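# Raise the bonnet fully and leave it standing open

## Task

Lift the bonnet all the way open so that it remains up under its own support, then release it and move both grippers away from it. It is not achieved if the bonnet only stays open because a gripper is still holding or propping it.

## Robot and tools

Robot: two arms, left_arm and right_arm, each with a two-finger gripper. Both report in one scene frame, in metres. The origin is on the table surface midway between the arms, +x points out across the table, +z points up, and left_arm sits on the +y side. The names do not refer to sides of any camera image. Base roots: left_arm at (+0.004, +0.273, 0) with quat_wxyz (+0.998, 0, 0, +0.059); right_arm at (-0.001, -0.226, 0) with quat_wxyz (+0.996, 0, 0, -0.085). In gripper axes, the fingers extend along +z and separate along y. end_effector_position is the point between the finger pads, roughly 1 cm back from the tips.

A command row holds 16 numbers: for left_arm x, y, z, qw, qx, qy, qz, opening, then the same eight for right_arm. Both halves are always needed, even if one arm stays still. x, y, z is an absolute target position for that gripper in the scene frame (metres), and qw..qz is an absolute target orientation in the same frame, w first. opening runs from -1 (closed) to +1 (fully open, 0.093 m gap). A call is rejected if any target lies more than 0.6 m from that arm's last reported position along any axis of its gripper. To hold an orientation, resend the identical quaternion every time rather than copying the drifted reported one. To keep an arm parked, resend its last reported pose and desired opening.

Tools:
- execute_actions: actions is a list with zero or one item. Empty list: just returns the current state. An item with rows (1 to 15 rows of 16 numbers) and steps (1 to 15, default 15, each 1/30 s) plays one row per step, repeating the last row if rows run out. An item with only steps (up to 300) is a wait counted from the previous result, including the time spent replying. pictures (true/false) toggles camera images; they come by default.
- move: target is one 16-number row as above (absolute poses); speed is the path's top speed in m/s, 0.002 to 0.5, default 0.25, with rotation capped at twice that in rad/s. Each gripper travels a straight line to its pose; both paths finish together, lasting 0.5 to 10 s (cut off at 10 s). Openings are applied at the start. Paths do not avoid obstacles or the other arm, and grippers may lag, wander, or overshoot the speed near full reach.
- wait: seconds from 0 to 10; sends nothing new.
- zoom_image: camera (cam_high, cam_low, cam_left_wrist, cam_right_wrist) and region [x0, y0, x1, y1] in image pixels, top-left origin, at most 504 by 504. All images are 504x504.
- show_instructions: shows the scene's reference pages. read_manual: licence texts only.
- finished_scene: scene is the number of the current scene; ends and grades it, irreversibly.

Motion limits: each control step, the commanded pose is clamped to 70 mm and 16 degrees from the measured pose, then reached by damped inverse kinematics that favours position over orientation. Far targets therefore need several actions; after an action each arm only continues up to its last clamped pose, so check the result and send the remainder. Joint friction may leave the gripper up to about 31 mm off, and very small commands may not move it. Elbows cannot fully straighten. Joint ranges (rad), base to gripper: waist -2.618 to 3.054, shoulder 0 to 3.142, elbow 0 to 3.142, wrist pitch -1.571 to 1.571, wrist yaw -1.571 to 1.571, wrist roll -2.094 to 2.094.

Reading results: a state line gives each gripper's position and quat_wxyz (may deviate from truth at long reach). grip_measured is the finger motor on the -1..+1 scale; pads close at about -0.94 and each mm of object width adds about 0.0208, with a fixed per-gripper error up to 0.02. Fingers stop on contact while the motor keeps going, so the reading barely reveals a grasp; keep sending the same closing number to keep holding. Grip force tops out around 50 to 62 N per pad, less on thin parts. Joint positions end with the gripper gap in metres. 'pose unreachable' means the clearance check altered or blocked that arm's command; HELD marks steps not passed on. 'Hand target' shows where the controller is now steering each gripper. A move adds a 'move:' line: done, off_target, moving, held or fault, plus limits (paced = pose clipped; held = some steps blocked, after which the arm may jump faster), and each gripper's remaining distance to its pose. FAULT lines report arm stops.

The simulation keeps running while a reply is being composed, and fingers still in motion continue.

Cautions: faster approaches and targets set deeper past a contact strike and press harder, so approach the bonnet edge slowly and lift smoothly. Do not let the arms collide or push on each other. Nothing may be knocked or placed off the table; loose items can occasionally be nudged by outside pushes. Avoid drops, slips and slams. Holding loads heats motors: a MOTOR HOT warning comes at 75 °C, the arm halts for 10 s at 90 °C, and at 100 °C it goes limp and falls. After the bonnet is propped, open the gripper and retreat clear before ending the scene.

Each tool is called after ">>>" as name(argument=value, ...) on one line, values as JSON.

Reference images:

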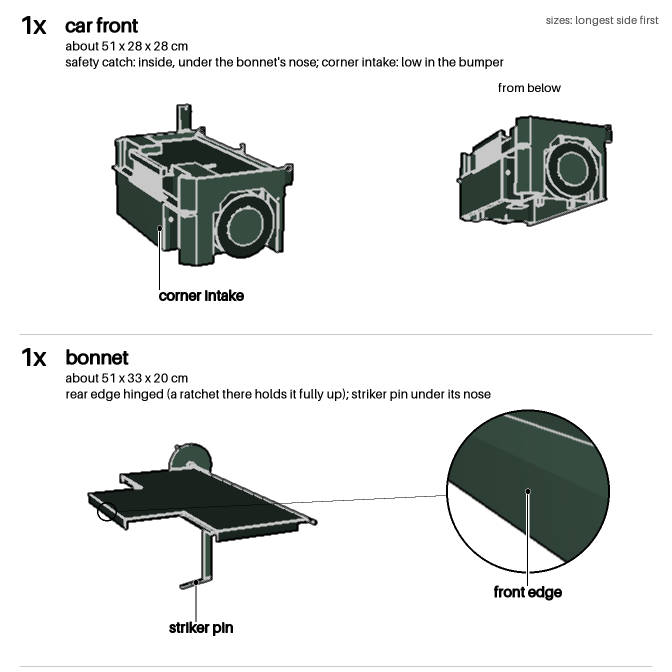

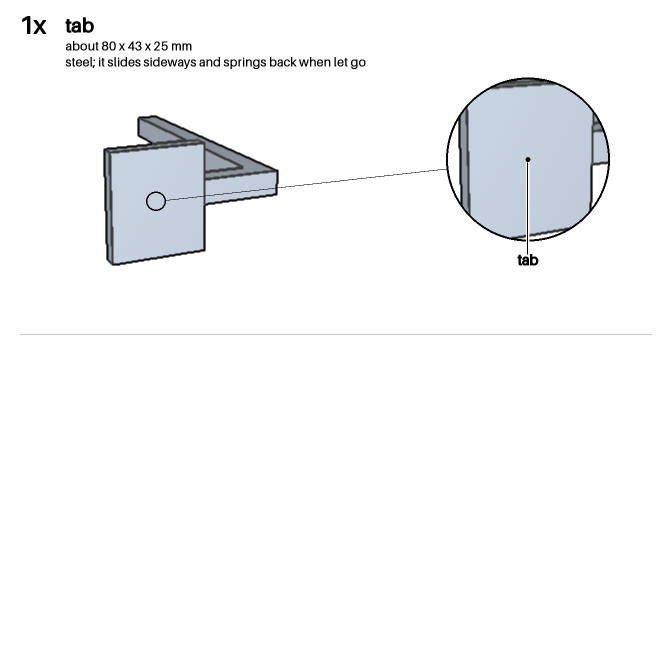

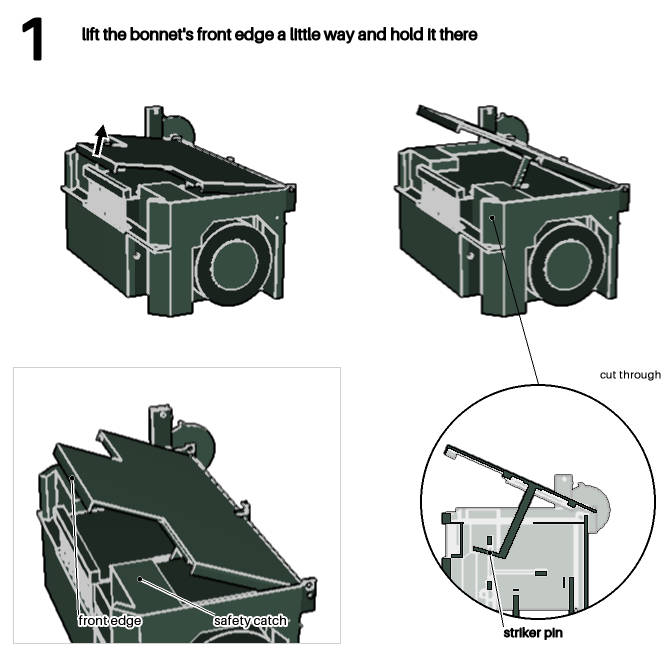

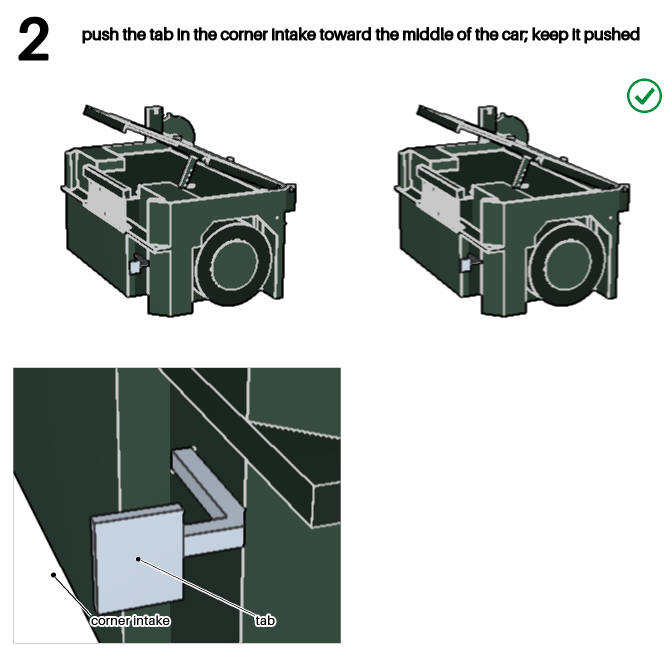

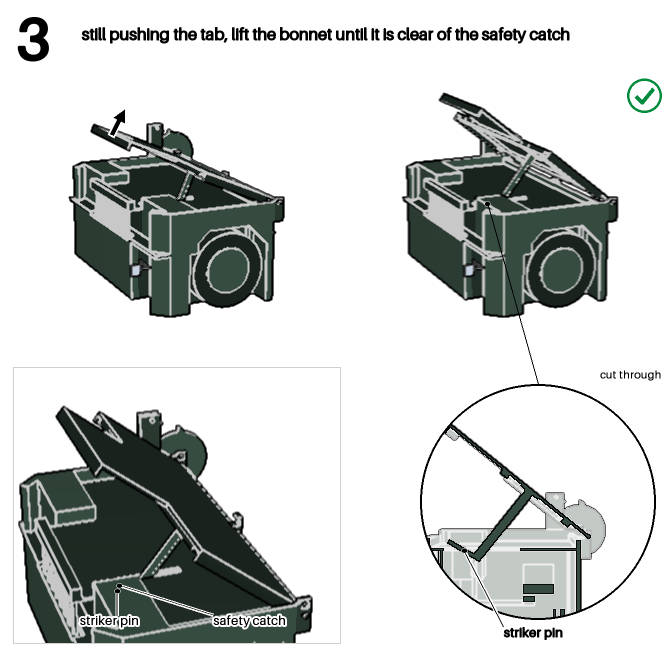

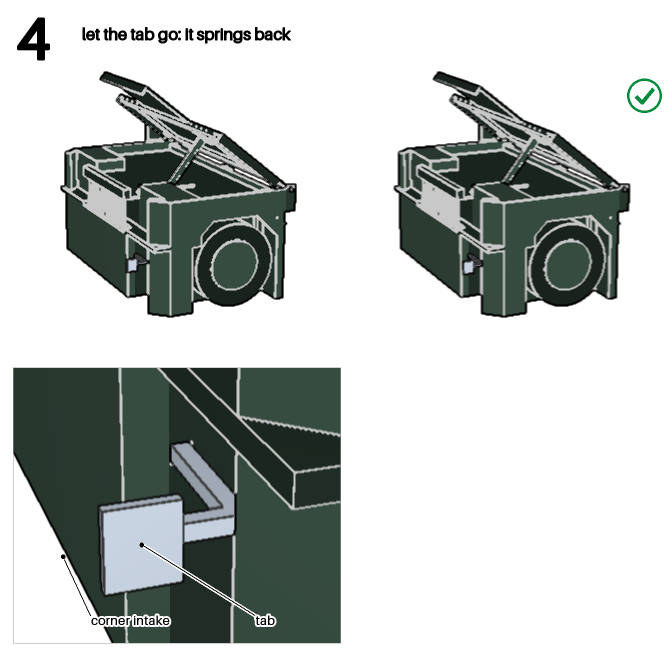

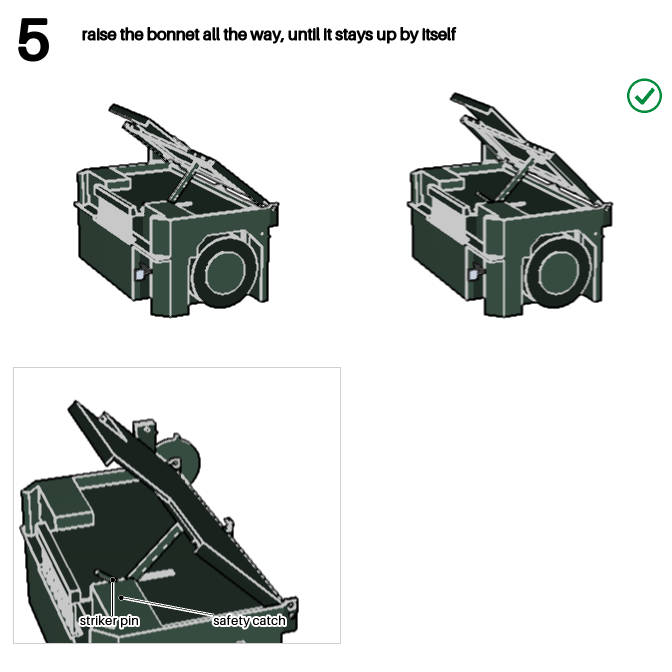

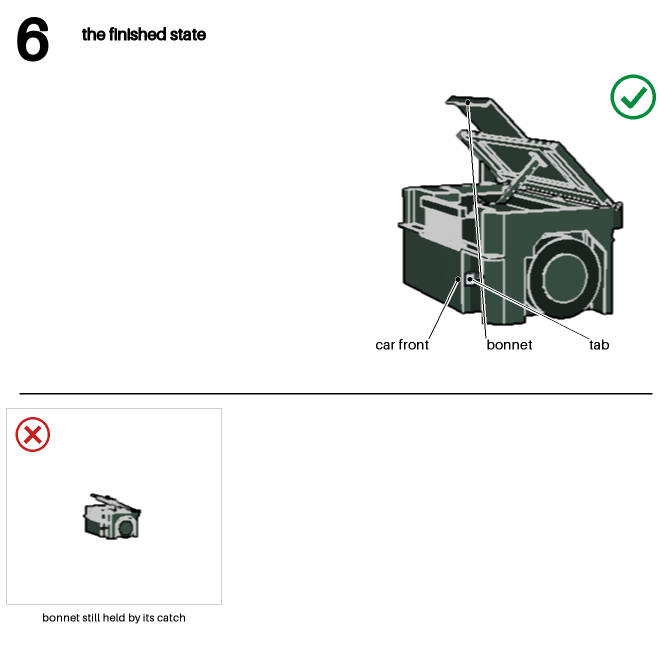

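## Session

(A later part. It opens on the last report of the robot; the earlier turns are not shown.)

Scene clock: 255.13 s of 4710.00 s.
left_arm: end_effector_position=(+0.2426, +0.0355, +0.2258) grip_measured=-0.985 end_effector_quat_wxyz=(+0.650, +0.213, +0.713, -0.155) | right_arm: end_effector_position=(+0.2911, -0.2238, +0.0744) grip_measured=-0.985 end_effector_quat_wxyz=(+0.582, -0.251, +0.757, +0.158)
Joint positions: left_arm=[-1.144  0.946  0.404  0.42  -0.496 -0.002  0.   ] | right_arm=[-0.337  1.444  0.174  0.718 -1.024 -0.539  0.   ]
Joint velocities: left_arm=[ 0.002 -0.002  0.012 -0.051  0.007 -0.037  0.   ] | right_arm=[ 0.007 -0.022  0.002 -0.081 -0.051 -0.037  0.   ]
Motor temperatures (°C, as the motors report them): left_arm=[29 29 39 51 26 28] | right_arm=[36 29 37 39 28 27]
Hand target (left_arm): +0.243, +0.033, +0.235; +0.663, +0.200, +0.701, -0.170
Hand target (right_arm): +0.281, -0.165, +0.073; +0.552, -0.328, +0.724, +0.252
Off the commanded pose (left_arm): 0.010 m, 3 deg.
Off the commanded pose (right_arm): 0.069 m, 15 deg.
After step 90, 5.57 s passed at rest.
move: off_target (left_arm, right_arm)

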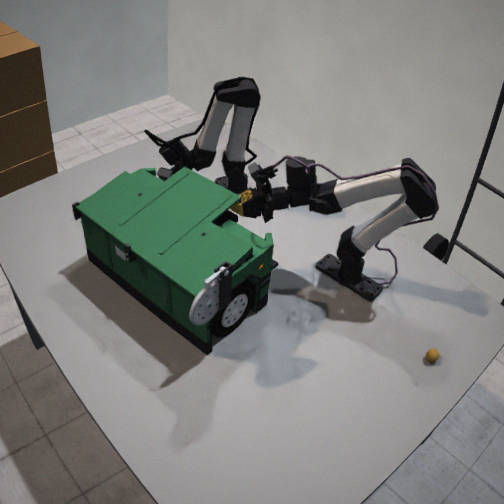

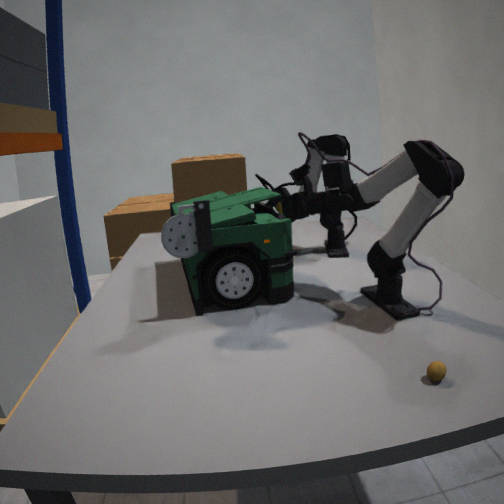

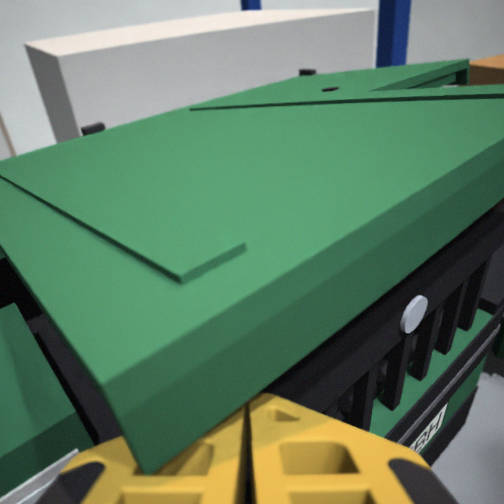

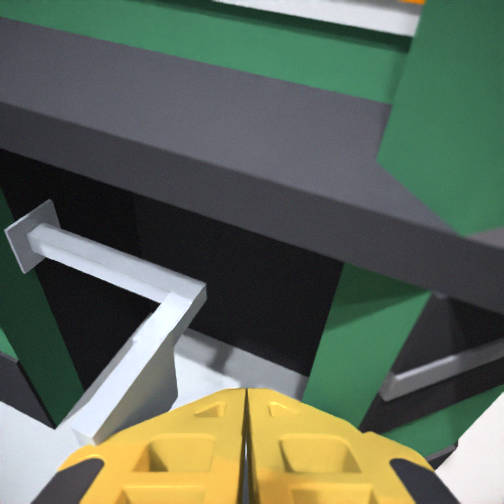

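>>> move(target=[0.246,0.032,0.29,0.815,0.139,0.519,-0.218,-1, 0.288,-0.20,0.07,0.572,-0.271,0.745,0.208,-1], speed=0.03)

Scene clock: 272.23 s of 4710.00 s.
left_arm: end_effector_position=(+0.2494, +0.0330, +0.2312) grip_measured=-0.985 end_effector_quat_wxyz=(+0.761, +0.180, +0.598, -0.174) | right_arm: end_effector_position=(+0.2906, -0.2266, +0.0748) grip_measured=-0.985 end_effector_quat_wxyz=(+0.584, -0.246, +0.757, +0.160)
Joint positions: left_arm=[-1.118  1.323  0.21   1.362 -0.47   0.183  0.   ] | right_arm=[-0.352  1.449  0.174  0.722 -1.035 -0.535  0.   ]
Joint velocities: left_arm=[ 0.007  0.027 -0.022  0.007 -0.051  0.037  0.   ] | right_arm=[-0.002 -0.002  0.007 -0.007  0.022  0.022  0.   ]
Motor temperatures (°C, as the motors report them): left_arm=[29 29 39 53 26 28] | right_arm=[39 29 38 39 28 27]
Hand target (left_arm): +0.243, +0.037, +0.285; +0.811, +0.141, +0.525, -0.217
Hand target (right_arm): +0.285, -0.202, +0.071; +0.571, -0.271, +0.746, +0.208
Off the commanded pose (left_arm): 0.059 m, 13 deg.
Off the commanded pose (right_arm): 0.027 m, 6 deg.
After step 90, 4.77 s passed at rest.
move: off_target (left_arm, right_arm)

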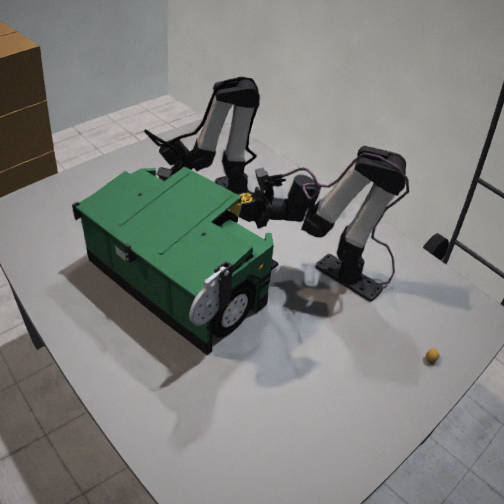

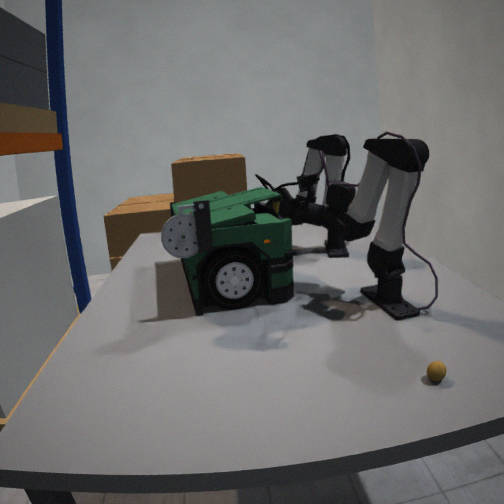

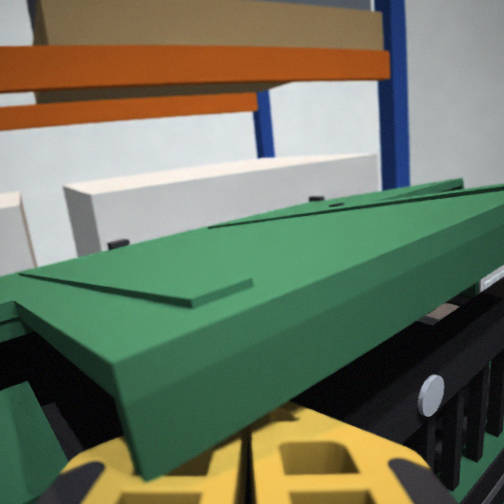

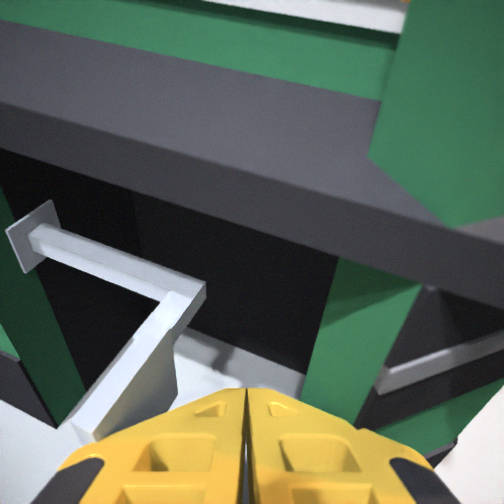

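>>> move(target=[0.249,0.033,0.265,0.79,0.15,0.56,-0.2,-1, 0.288,-0.165,0.07,0.572,-0.271,0.745,0.208,-1], speed=0.03)

Scene clock: 281.40 s of 4710.00 s.
left_arm: end_effector_position=(+0.2492, +0.0333, +0.2296) grip_measured=-0.985 end_effector_quat_wxyz=(+0.760, +0.181, +0.599, -0.172) | right_arm: end_effector_position=(+0.2896, -0.2264, +0.0755) grip_measured=-0.986 end_effector_quat_wxyz=(+0.598, -0.203, +0.767, +0.116)
Joint positions: left_arm=[-1.118  1.325  0.207  1.362 -0.471  0.184  0.   ] | right_arm=[-0.289  1.422  0.071  0.941 -0.868 -0.388  0.   ]
Joint velocities: left_arm=[-0.017  0.002 -0.007 -0.037 -0.037 -0.022  0.   ] | right_arm=[-0.002  0.022 -0.042  0.022  0.066  0.037  0.   ]
Motor temperatures (°C, as the motors report them): left_arm=[29 29 39 56 26 28] | right_arm=[38 29 37 39 28 27]
Hand target (left_arm): +0.248, +0.035, +0.264; +0.789, +0.151, +0.561, -0.200
Hand target (right_arm): +0.278, -0.173, +0.072; +0.573, -0.269, +0.746, +0.209
Off the commanded pose (left_arm): 0.035 m, 7 deg.
Off the commanded pose (right_arm): 0.062 m, 14 deg.
After step 90, 3.83 s passed at rest.
move: off_target (left_arm, right_arm)

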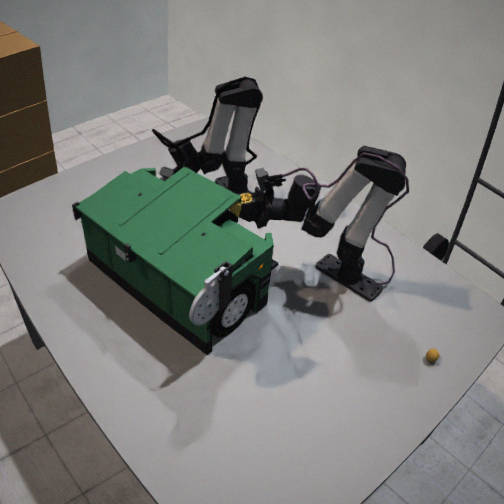

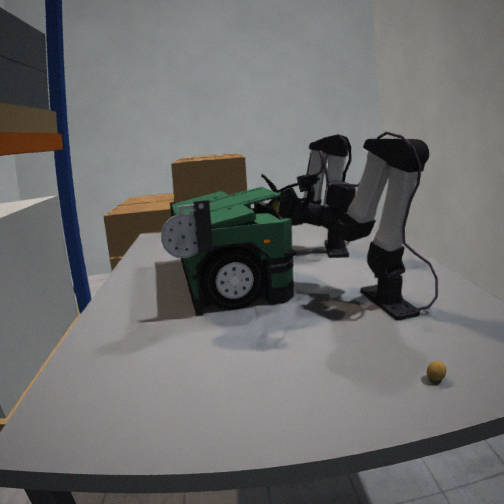

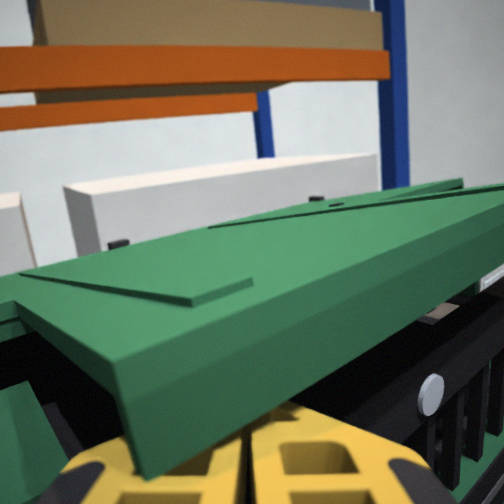

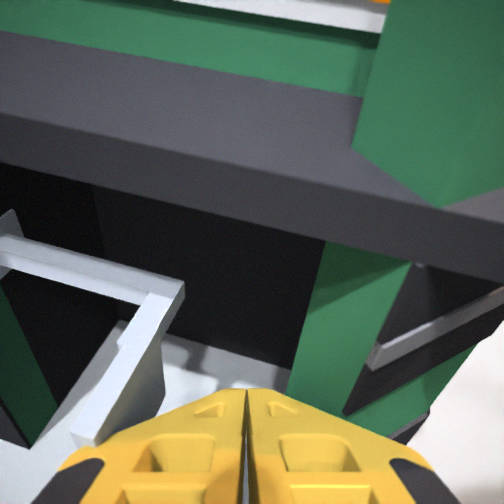

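>>> move(target=[0.249,0.033,0.235,0.765,0.178,0.595,-0.175,-1, 0.288,-0.175,0.07,0.55,-0.31,0.73,0.24,-1], speed=0.005)

Scene clock: 302.80 s of 4710.00 s.
left_arm: end_effector_position=(+0.2494, +0.0331, +0.2286) grip_measured=-0.985 end_effector_quat_wxyz=(+0.759, +0.183, +0.601, -0.171) | right_arm: end_effector_position=(+0.2905, -0.2303, +0.0746) grip_measured=-0.986 end_effector_quat_wxyz=(+0.596, -0.205, +0.768, +0.111)
Joint positions: left_arm=[-1.118  1.325  0.207  1.358 -0.471  0.184  0.   ] | right_arm=[-0.304  1.422  0.082  0.915 -0.873 -0.41   0.   ]
Joint velocities: left_arm=[-0.002 -0.007 -0.017 -0.095 -0.037 -0.007  0.   ] | right_arm=[ 0.007  0.012 -0.002 -0.037  0.022 -0.007  0.   ]
Motor temperatures (°C, as the motors report them): left_arm=[29 29 38 52 26 28] | right_arm=[39 29 37 38 29 27]
Hand target (left_arm): +0.249, +0.033, +0.231; +0.761, +0.180, +0.598, -0.173
Hand target (right_arm): +0.288, -0.213, +0.074; +0.589, -0.232, +0.759, +0.151
Off the commanded pose (left_arm): 0.006 m, 1 deg.
Off the commanded pose (right_arm): 0.056 m, 20 deg.
After step 90, 8.20 s passed at rest.
move: off_target (right_arm; path cut at 10 s)

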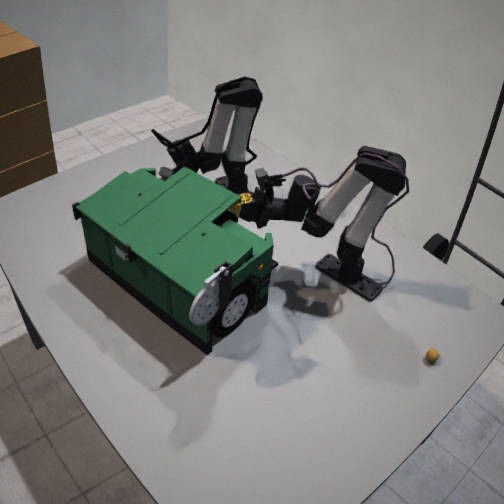

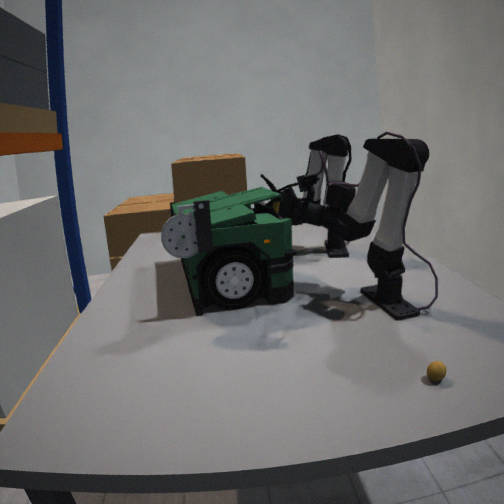

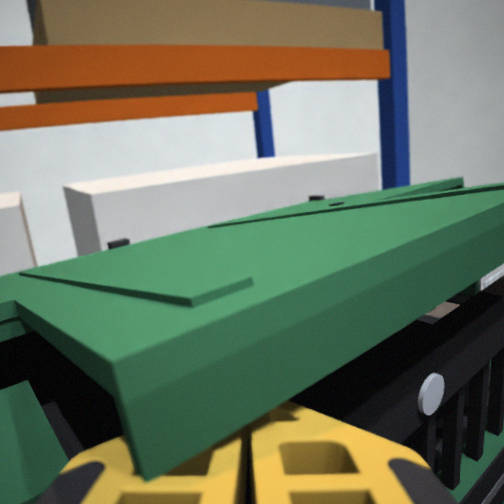

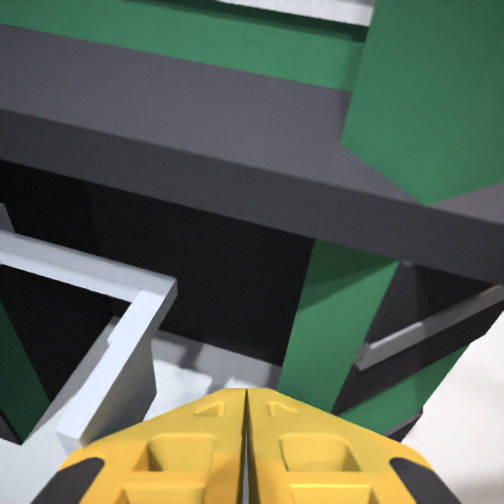

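>>> move(target=[0.249,0.033,0.229,0.76,0.182,0.60,-0.172,-1, 0.275,-0.25,0.075,0.556,-0.323,0.724,0.248,-1], speed=0.03)

>>> move(target=[0.249,0.033,0.229,0.76,0.182,0.60,-0.172,-1, 0.287,-0.233,0.068,0.556,-0.323,0.724,0.248,-1], speed=0.02)

Scene clock: 323.80 s of 4710.00 s.
left_arm: end_effector_position=(+0.2494, +0.0331, +0.2286) grip_measured=-0.985 end_effector_quat_wxyz=(+0.759, +0.183, +0.601, -0.171) | right_arm: end_effector_position=(+0.2734, -0.2467, +0.0715) grip_measured=-0.986 end_effector_quat_wxyz=(+0.552, -0.323, +0.730, +0.243)
Joint positions: left_arm=[-1.118  1.325  0.207  1.358 -0.471  0.184  0.   ] | right_arm=[-0.534  1.636  0.567 -0.38  -1.292 -1.446  0.   ]
Joint velocities: left_arm=[-0.002 -0.012 -0.002 -0.007 -0.037  0.022  0.   ] | right_arm=[ 0.007  0.012 -0.017 -0.066  0.022  0.007  0.   ]
Motor temperatures (°C, as the motors report them): left_arm=[29 29 37 50 26 28] | right_arm=[35 29 38 37 29 27]
Hand target (left_arm): +0.249, +0.033, +0.229; +0.760, +0.182, +0.600, -0.172
Hand target (right_arm): +0.276, -0.252, +0.074; +0.557, -0.319, +0.727, +0.244
Off the commanded pose (left_arm): 0.001 m, 0 deg.
Off the commanded pose (right_arm): 0.005 m, 1 deg.
After step 90, 11.23 s passed at rest.
move: done

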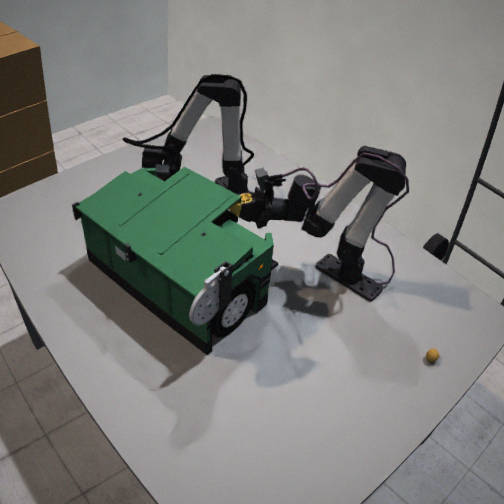

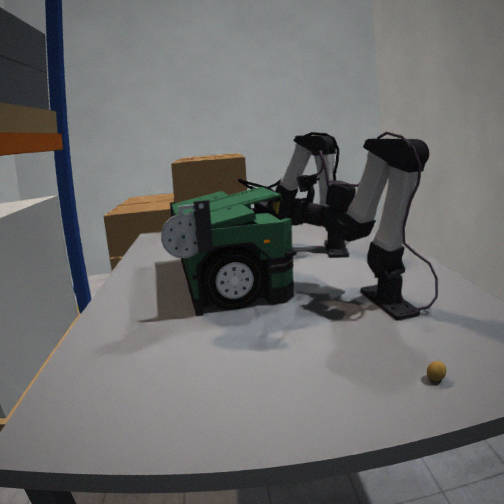

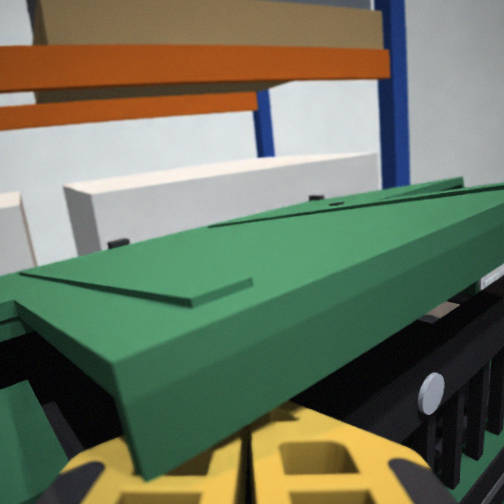

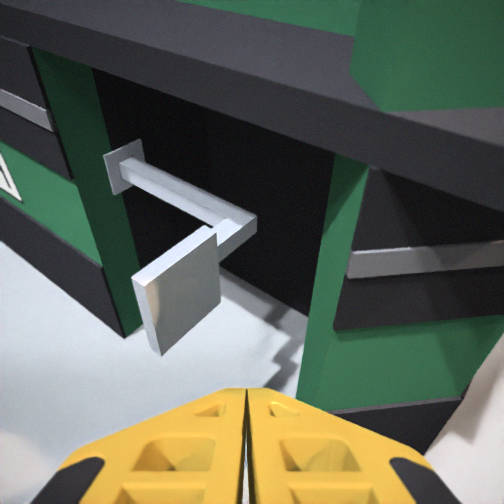

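Scene clock: 325.00 s of 4710.00 s.
left_arm: end_effector_position=(+0.2494, +0.0331, +0.2286) grip_measured=-0.985 end_effector_quat_wxyz=(+0.759, +0.183, +0.601, -0.171) | right_arm: end_effector_position=(+0.2873, -0.2367, +0.0691) grip_measured=-0.986 end_effector_quat_wxyz=(+0.555, -0.322, +0.725, +0.250)
Joint positions: left_arm=[-1.118  1.325  0.207  1.358 -0.471  0.184  0.   ] | right_arm=[-0.463  1.636  0.515 -0.104 -1.292 -1.207  0.   ]
Joint velocities: left_arm=[-0.007  0.002 -0.002  0.051  0.022 -0.007  0.   ] | right_arm=[ 0.007  0.012 -0.042  0.095 -0.037  0.125  0.   ]
Motor temperatures (°C, as the motors report them): left_arm=[29 29 37 50 26 28] | right_arm=[35 29 38 37 29 27]
Hand target (left_arm): +0.249, +0.033, +0.229; +0.760, +0.182, +0.600, -0.172
Hand target (right_arm): +0.286, -0.233, +0.069; +0.555, -0.325, +0.723, +0.250
Off the commanded pose (left_arm): 0.001 m, 0 deg.
Off the commanded pose (right_arm): 0.004 m, 0 deg.
move: done

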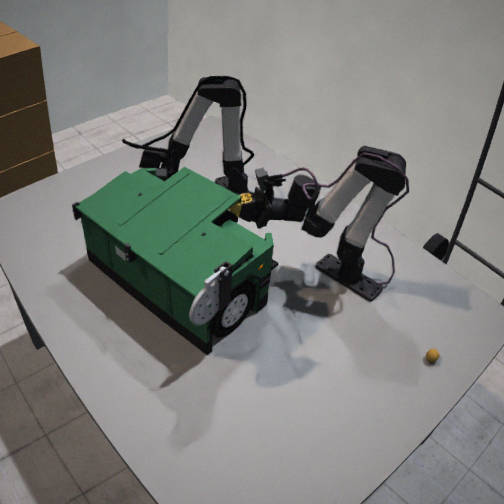

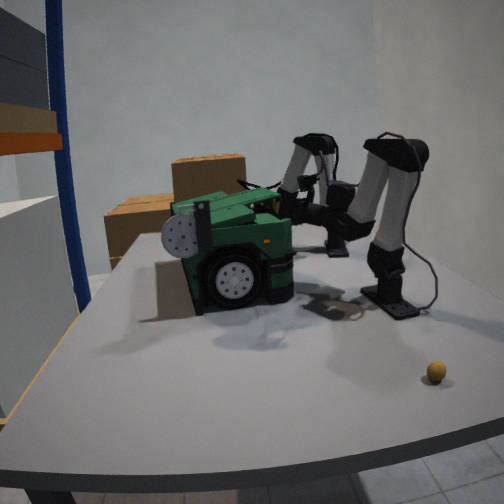

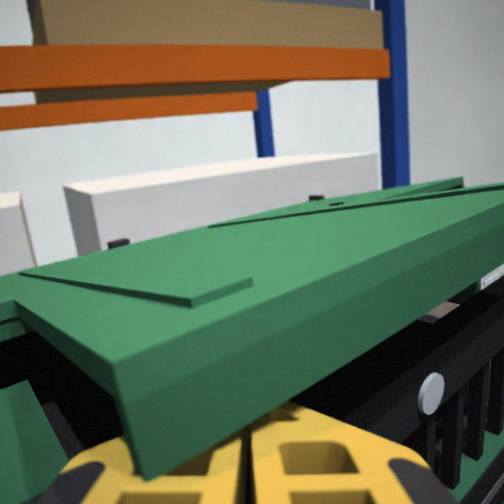

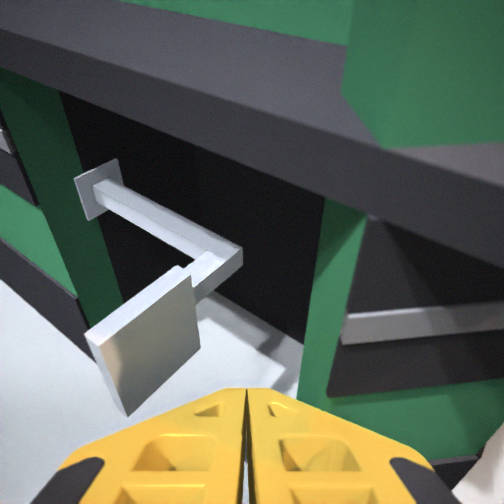

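>>> move(target=[0.249,0.033,0.229,0.76,0.182,0.60,-0.172,-1, 0.288,-0.212,0.066,0.556,-0.323,0.724,0.248,-1], speed=0.02)

Scene clock: 331.20 s of 4710.00 s.
left_arm: end_effector_position=(+0.2494, +0.0331, +0.2286) grip_measured=-0.985 end_effector_quat_wxyz=(+0.759, +0.183, +0.601, -0.171) | right_arm: end_effector_position=(+0.2859, -0.2225, +0.0647) grip_measured=-0.986 end_effector_quat_wxyz=(+0.554, -0.306, +0.731, +0.254)
Joint positions: left_arm=[-1.118  1.325  0.207  1.358 -0.471  0.184  0.   ] | right_arm=[-0.411  1.598  0.398  0.183 -1.264 -0.962  0.   ]
Joint velocities: left_arm=[-0.007 -0.002 -0.002 -0.007 -0.037  0.095  0.   ] | right_arm=[-0.012 -0.017 -0.027  0.066  0.022  0.095  0.   ]
Motor temperatures (°C, as the motors report them): left_arm=[29 29 37 50 26 28] | right_arm=[35 30 37 37 29 27]
Hand target (left_arm): +0.249, +0.033, +0.229; +0.760, +0.182, +0.600, -0.172
Hand target (right_arm): +0.287, -0.212, +0.066; +0.555, -0.325, +0.724, +0.251
Off the commanded pose (left_arm): 0.001 m, 0 deg.
Off the commanded pose (right_arm): 0.011 m, 2 deg.
After step 90, 1.73 s passed at rest.
move: off_target (right_arm)

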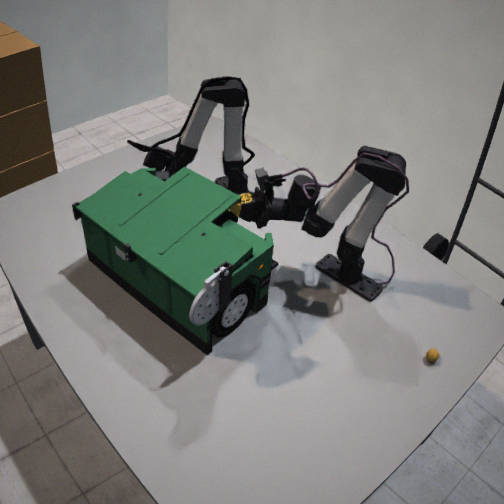

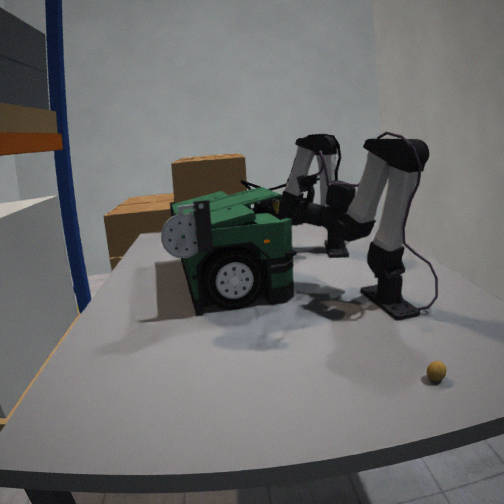

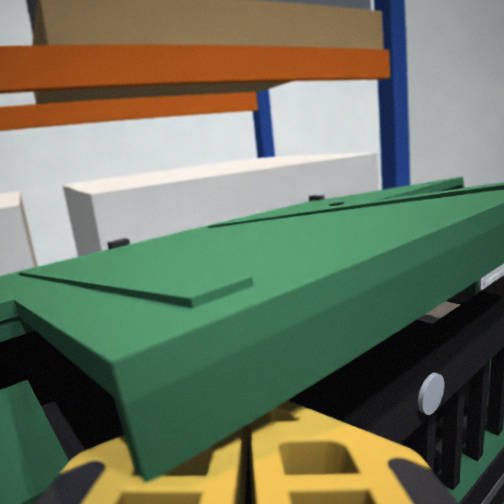

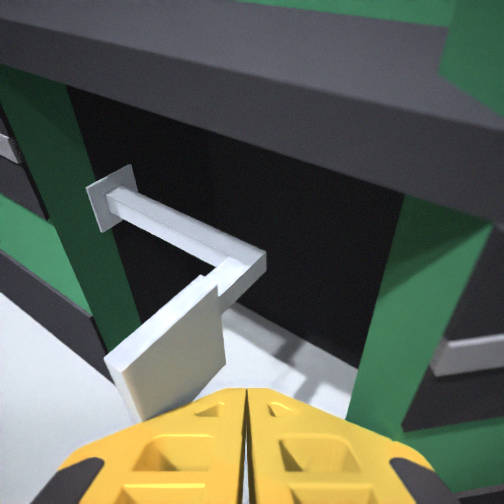

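>>> move(target=[0.249,0.033,0.229,0.76,0.182,0.60,-0.172,-1, 0.292,-0.236,0.085,0.556,-0.323,0.724,0.248,-1], speed=0.02)

>>> move(target=[0.249,0.033,0.229,0.76,0.182,0.60,-0.172,-1, 0.297,-0.185,0.085,0.556,-0.323,0.724,0.248,-1], speed=0.02)

Scene clock: 339.03 s of 4710.00 s.
left_arm: end_effector_position=(+0.2494, +0.0331, +0.2286) grip_measured=-0.985 end_effector_quat_wxyz=(+0.759, +0.183, +0.601, -0.171) | right_arm: end_effector_position=(+0.2856, -0.2290, +0.0705) grip_measured=-0.986 end_effector_quat_wxyz=(+0.539, -0.309, +0.738, +0.264)
Joint positions: left_arm=[-1.118  1.325  0.207  1.358 -0.471  0.184  0.   ] | right_arm=[-0.436  1.598  0.5   -0.103 -1.266 -1.124  0.   ]
Joint velocities: left_arm=[-0.007 -0.002  0.007  0.037 -0.066  0.022  0.   ] | right_arm=[-0.012  0.007  0.032 -0.081 -0.066 -0.11   0.   ]
Motor temperatures (°C, as the motors report them): left_arm=[29 29 36 50 26 28] | right_arm=[34 31 37 37 28 27]
Hand target (left_arm): +0.249, +0.033, +0.229; +0.760, +0.182, +0.600, -0.172
Hand target (right_arm): +0.292, -0.236, +0.085; +0.556, -0.323, +0.725, +0.247
Off the commanded pose (left_arm): 0.001 m, 0 deg.
Off the commanded pose (right_arm): 0.017 m, 4 deg.
After step 90, 3.37 s passed at rest.
move: off_target (right_arm)

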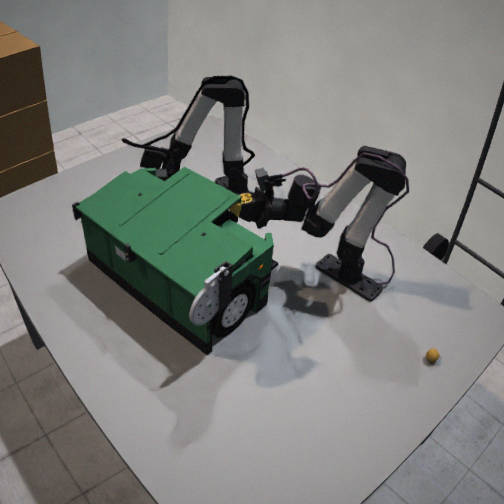

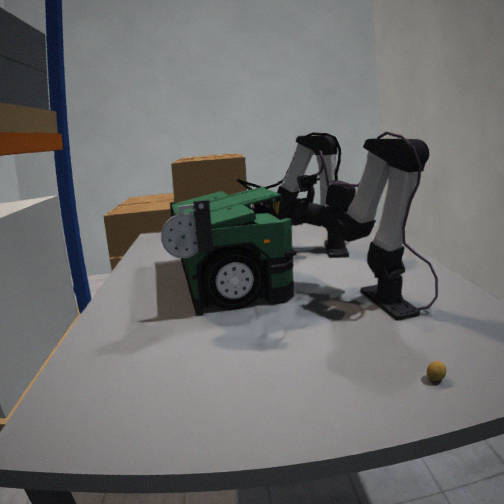

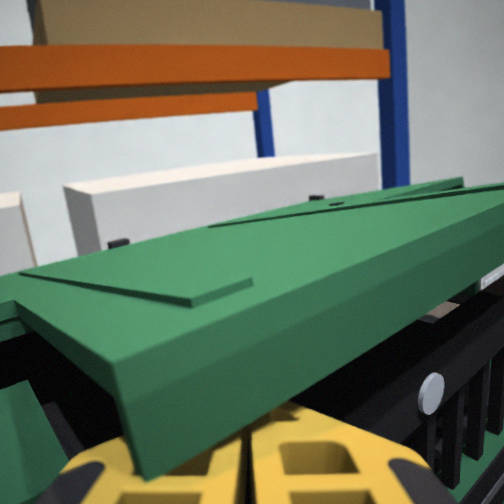

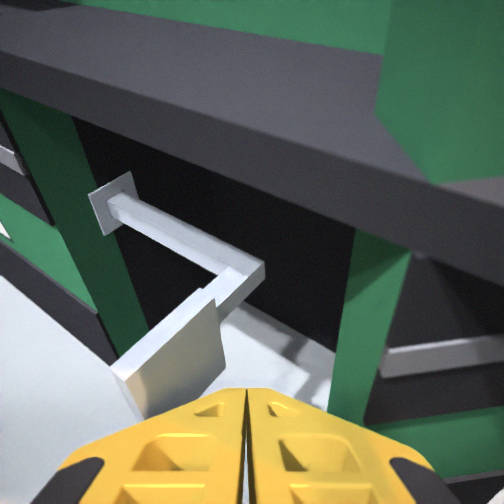

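Scene clock: 341.63 s of 4710.00 s.
left_arm: end_effector_position=(+0.2494, +0.0331, +0.2286) grip_measured=-0.985 end_effector_quat_wxyz=(+0.759, +0.183, +0.601, -0.171) | right_arm: end_effector_position=(+0.2877, -0.2217, +0.0702) grip_measured=-0.986 end_effector_quat_wxyz=(+0.540, -0.264, +0.766, +0.226)
Joint positions: left_arm=[-1.118  1.325  0.207  1.358 -0.471  0.184  0.   ] | right_arm=[-0.373  1.463  0.322  0.298 -1.136 -0.729  0.   ]
Joint velocities: left_arm=[ 0.002 -0.012 -0.002  0.022  0.007 -0.051  0.   ] | right_arm=[-0.022  0.007 -0.032  0.125 -0.007  0.066  0.   ]
Motor temperatures (°C, as the motors report them): left_arm=[29 29 36 50 26 28] | right_arm=[34 31 37 37 29 27]
Hand target (left_arm): +0.249, +0.033, +0.229; +0.760, +0.182, +0.600, -0.172
Hand target (right_arm): +0.290, -0.187, +0.085; +0.553, -0.326, +0.724, +0.253
Off the commanded pose (left_arm): 0.001 m, 0 deg.
Off the commanded pose (right_arm): 0.041 m, 9 deg.
move: off_target (right_arm)

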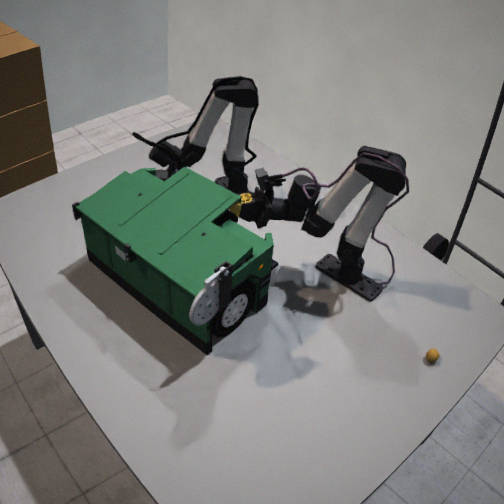

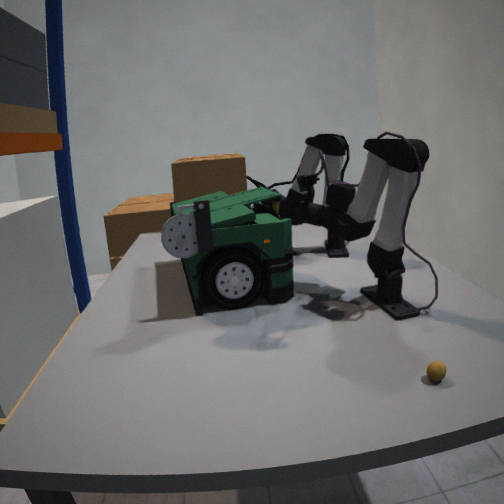

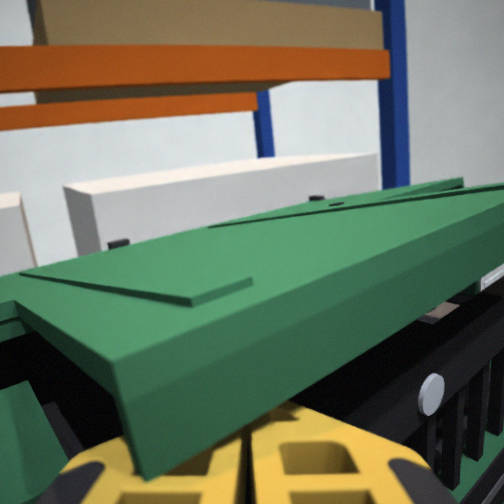

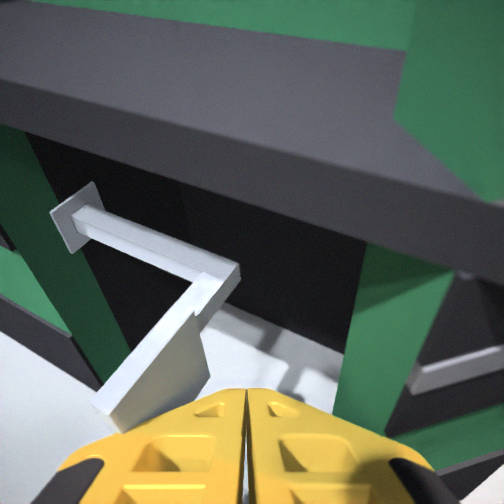

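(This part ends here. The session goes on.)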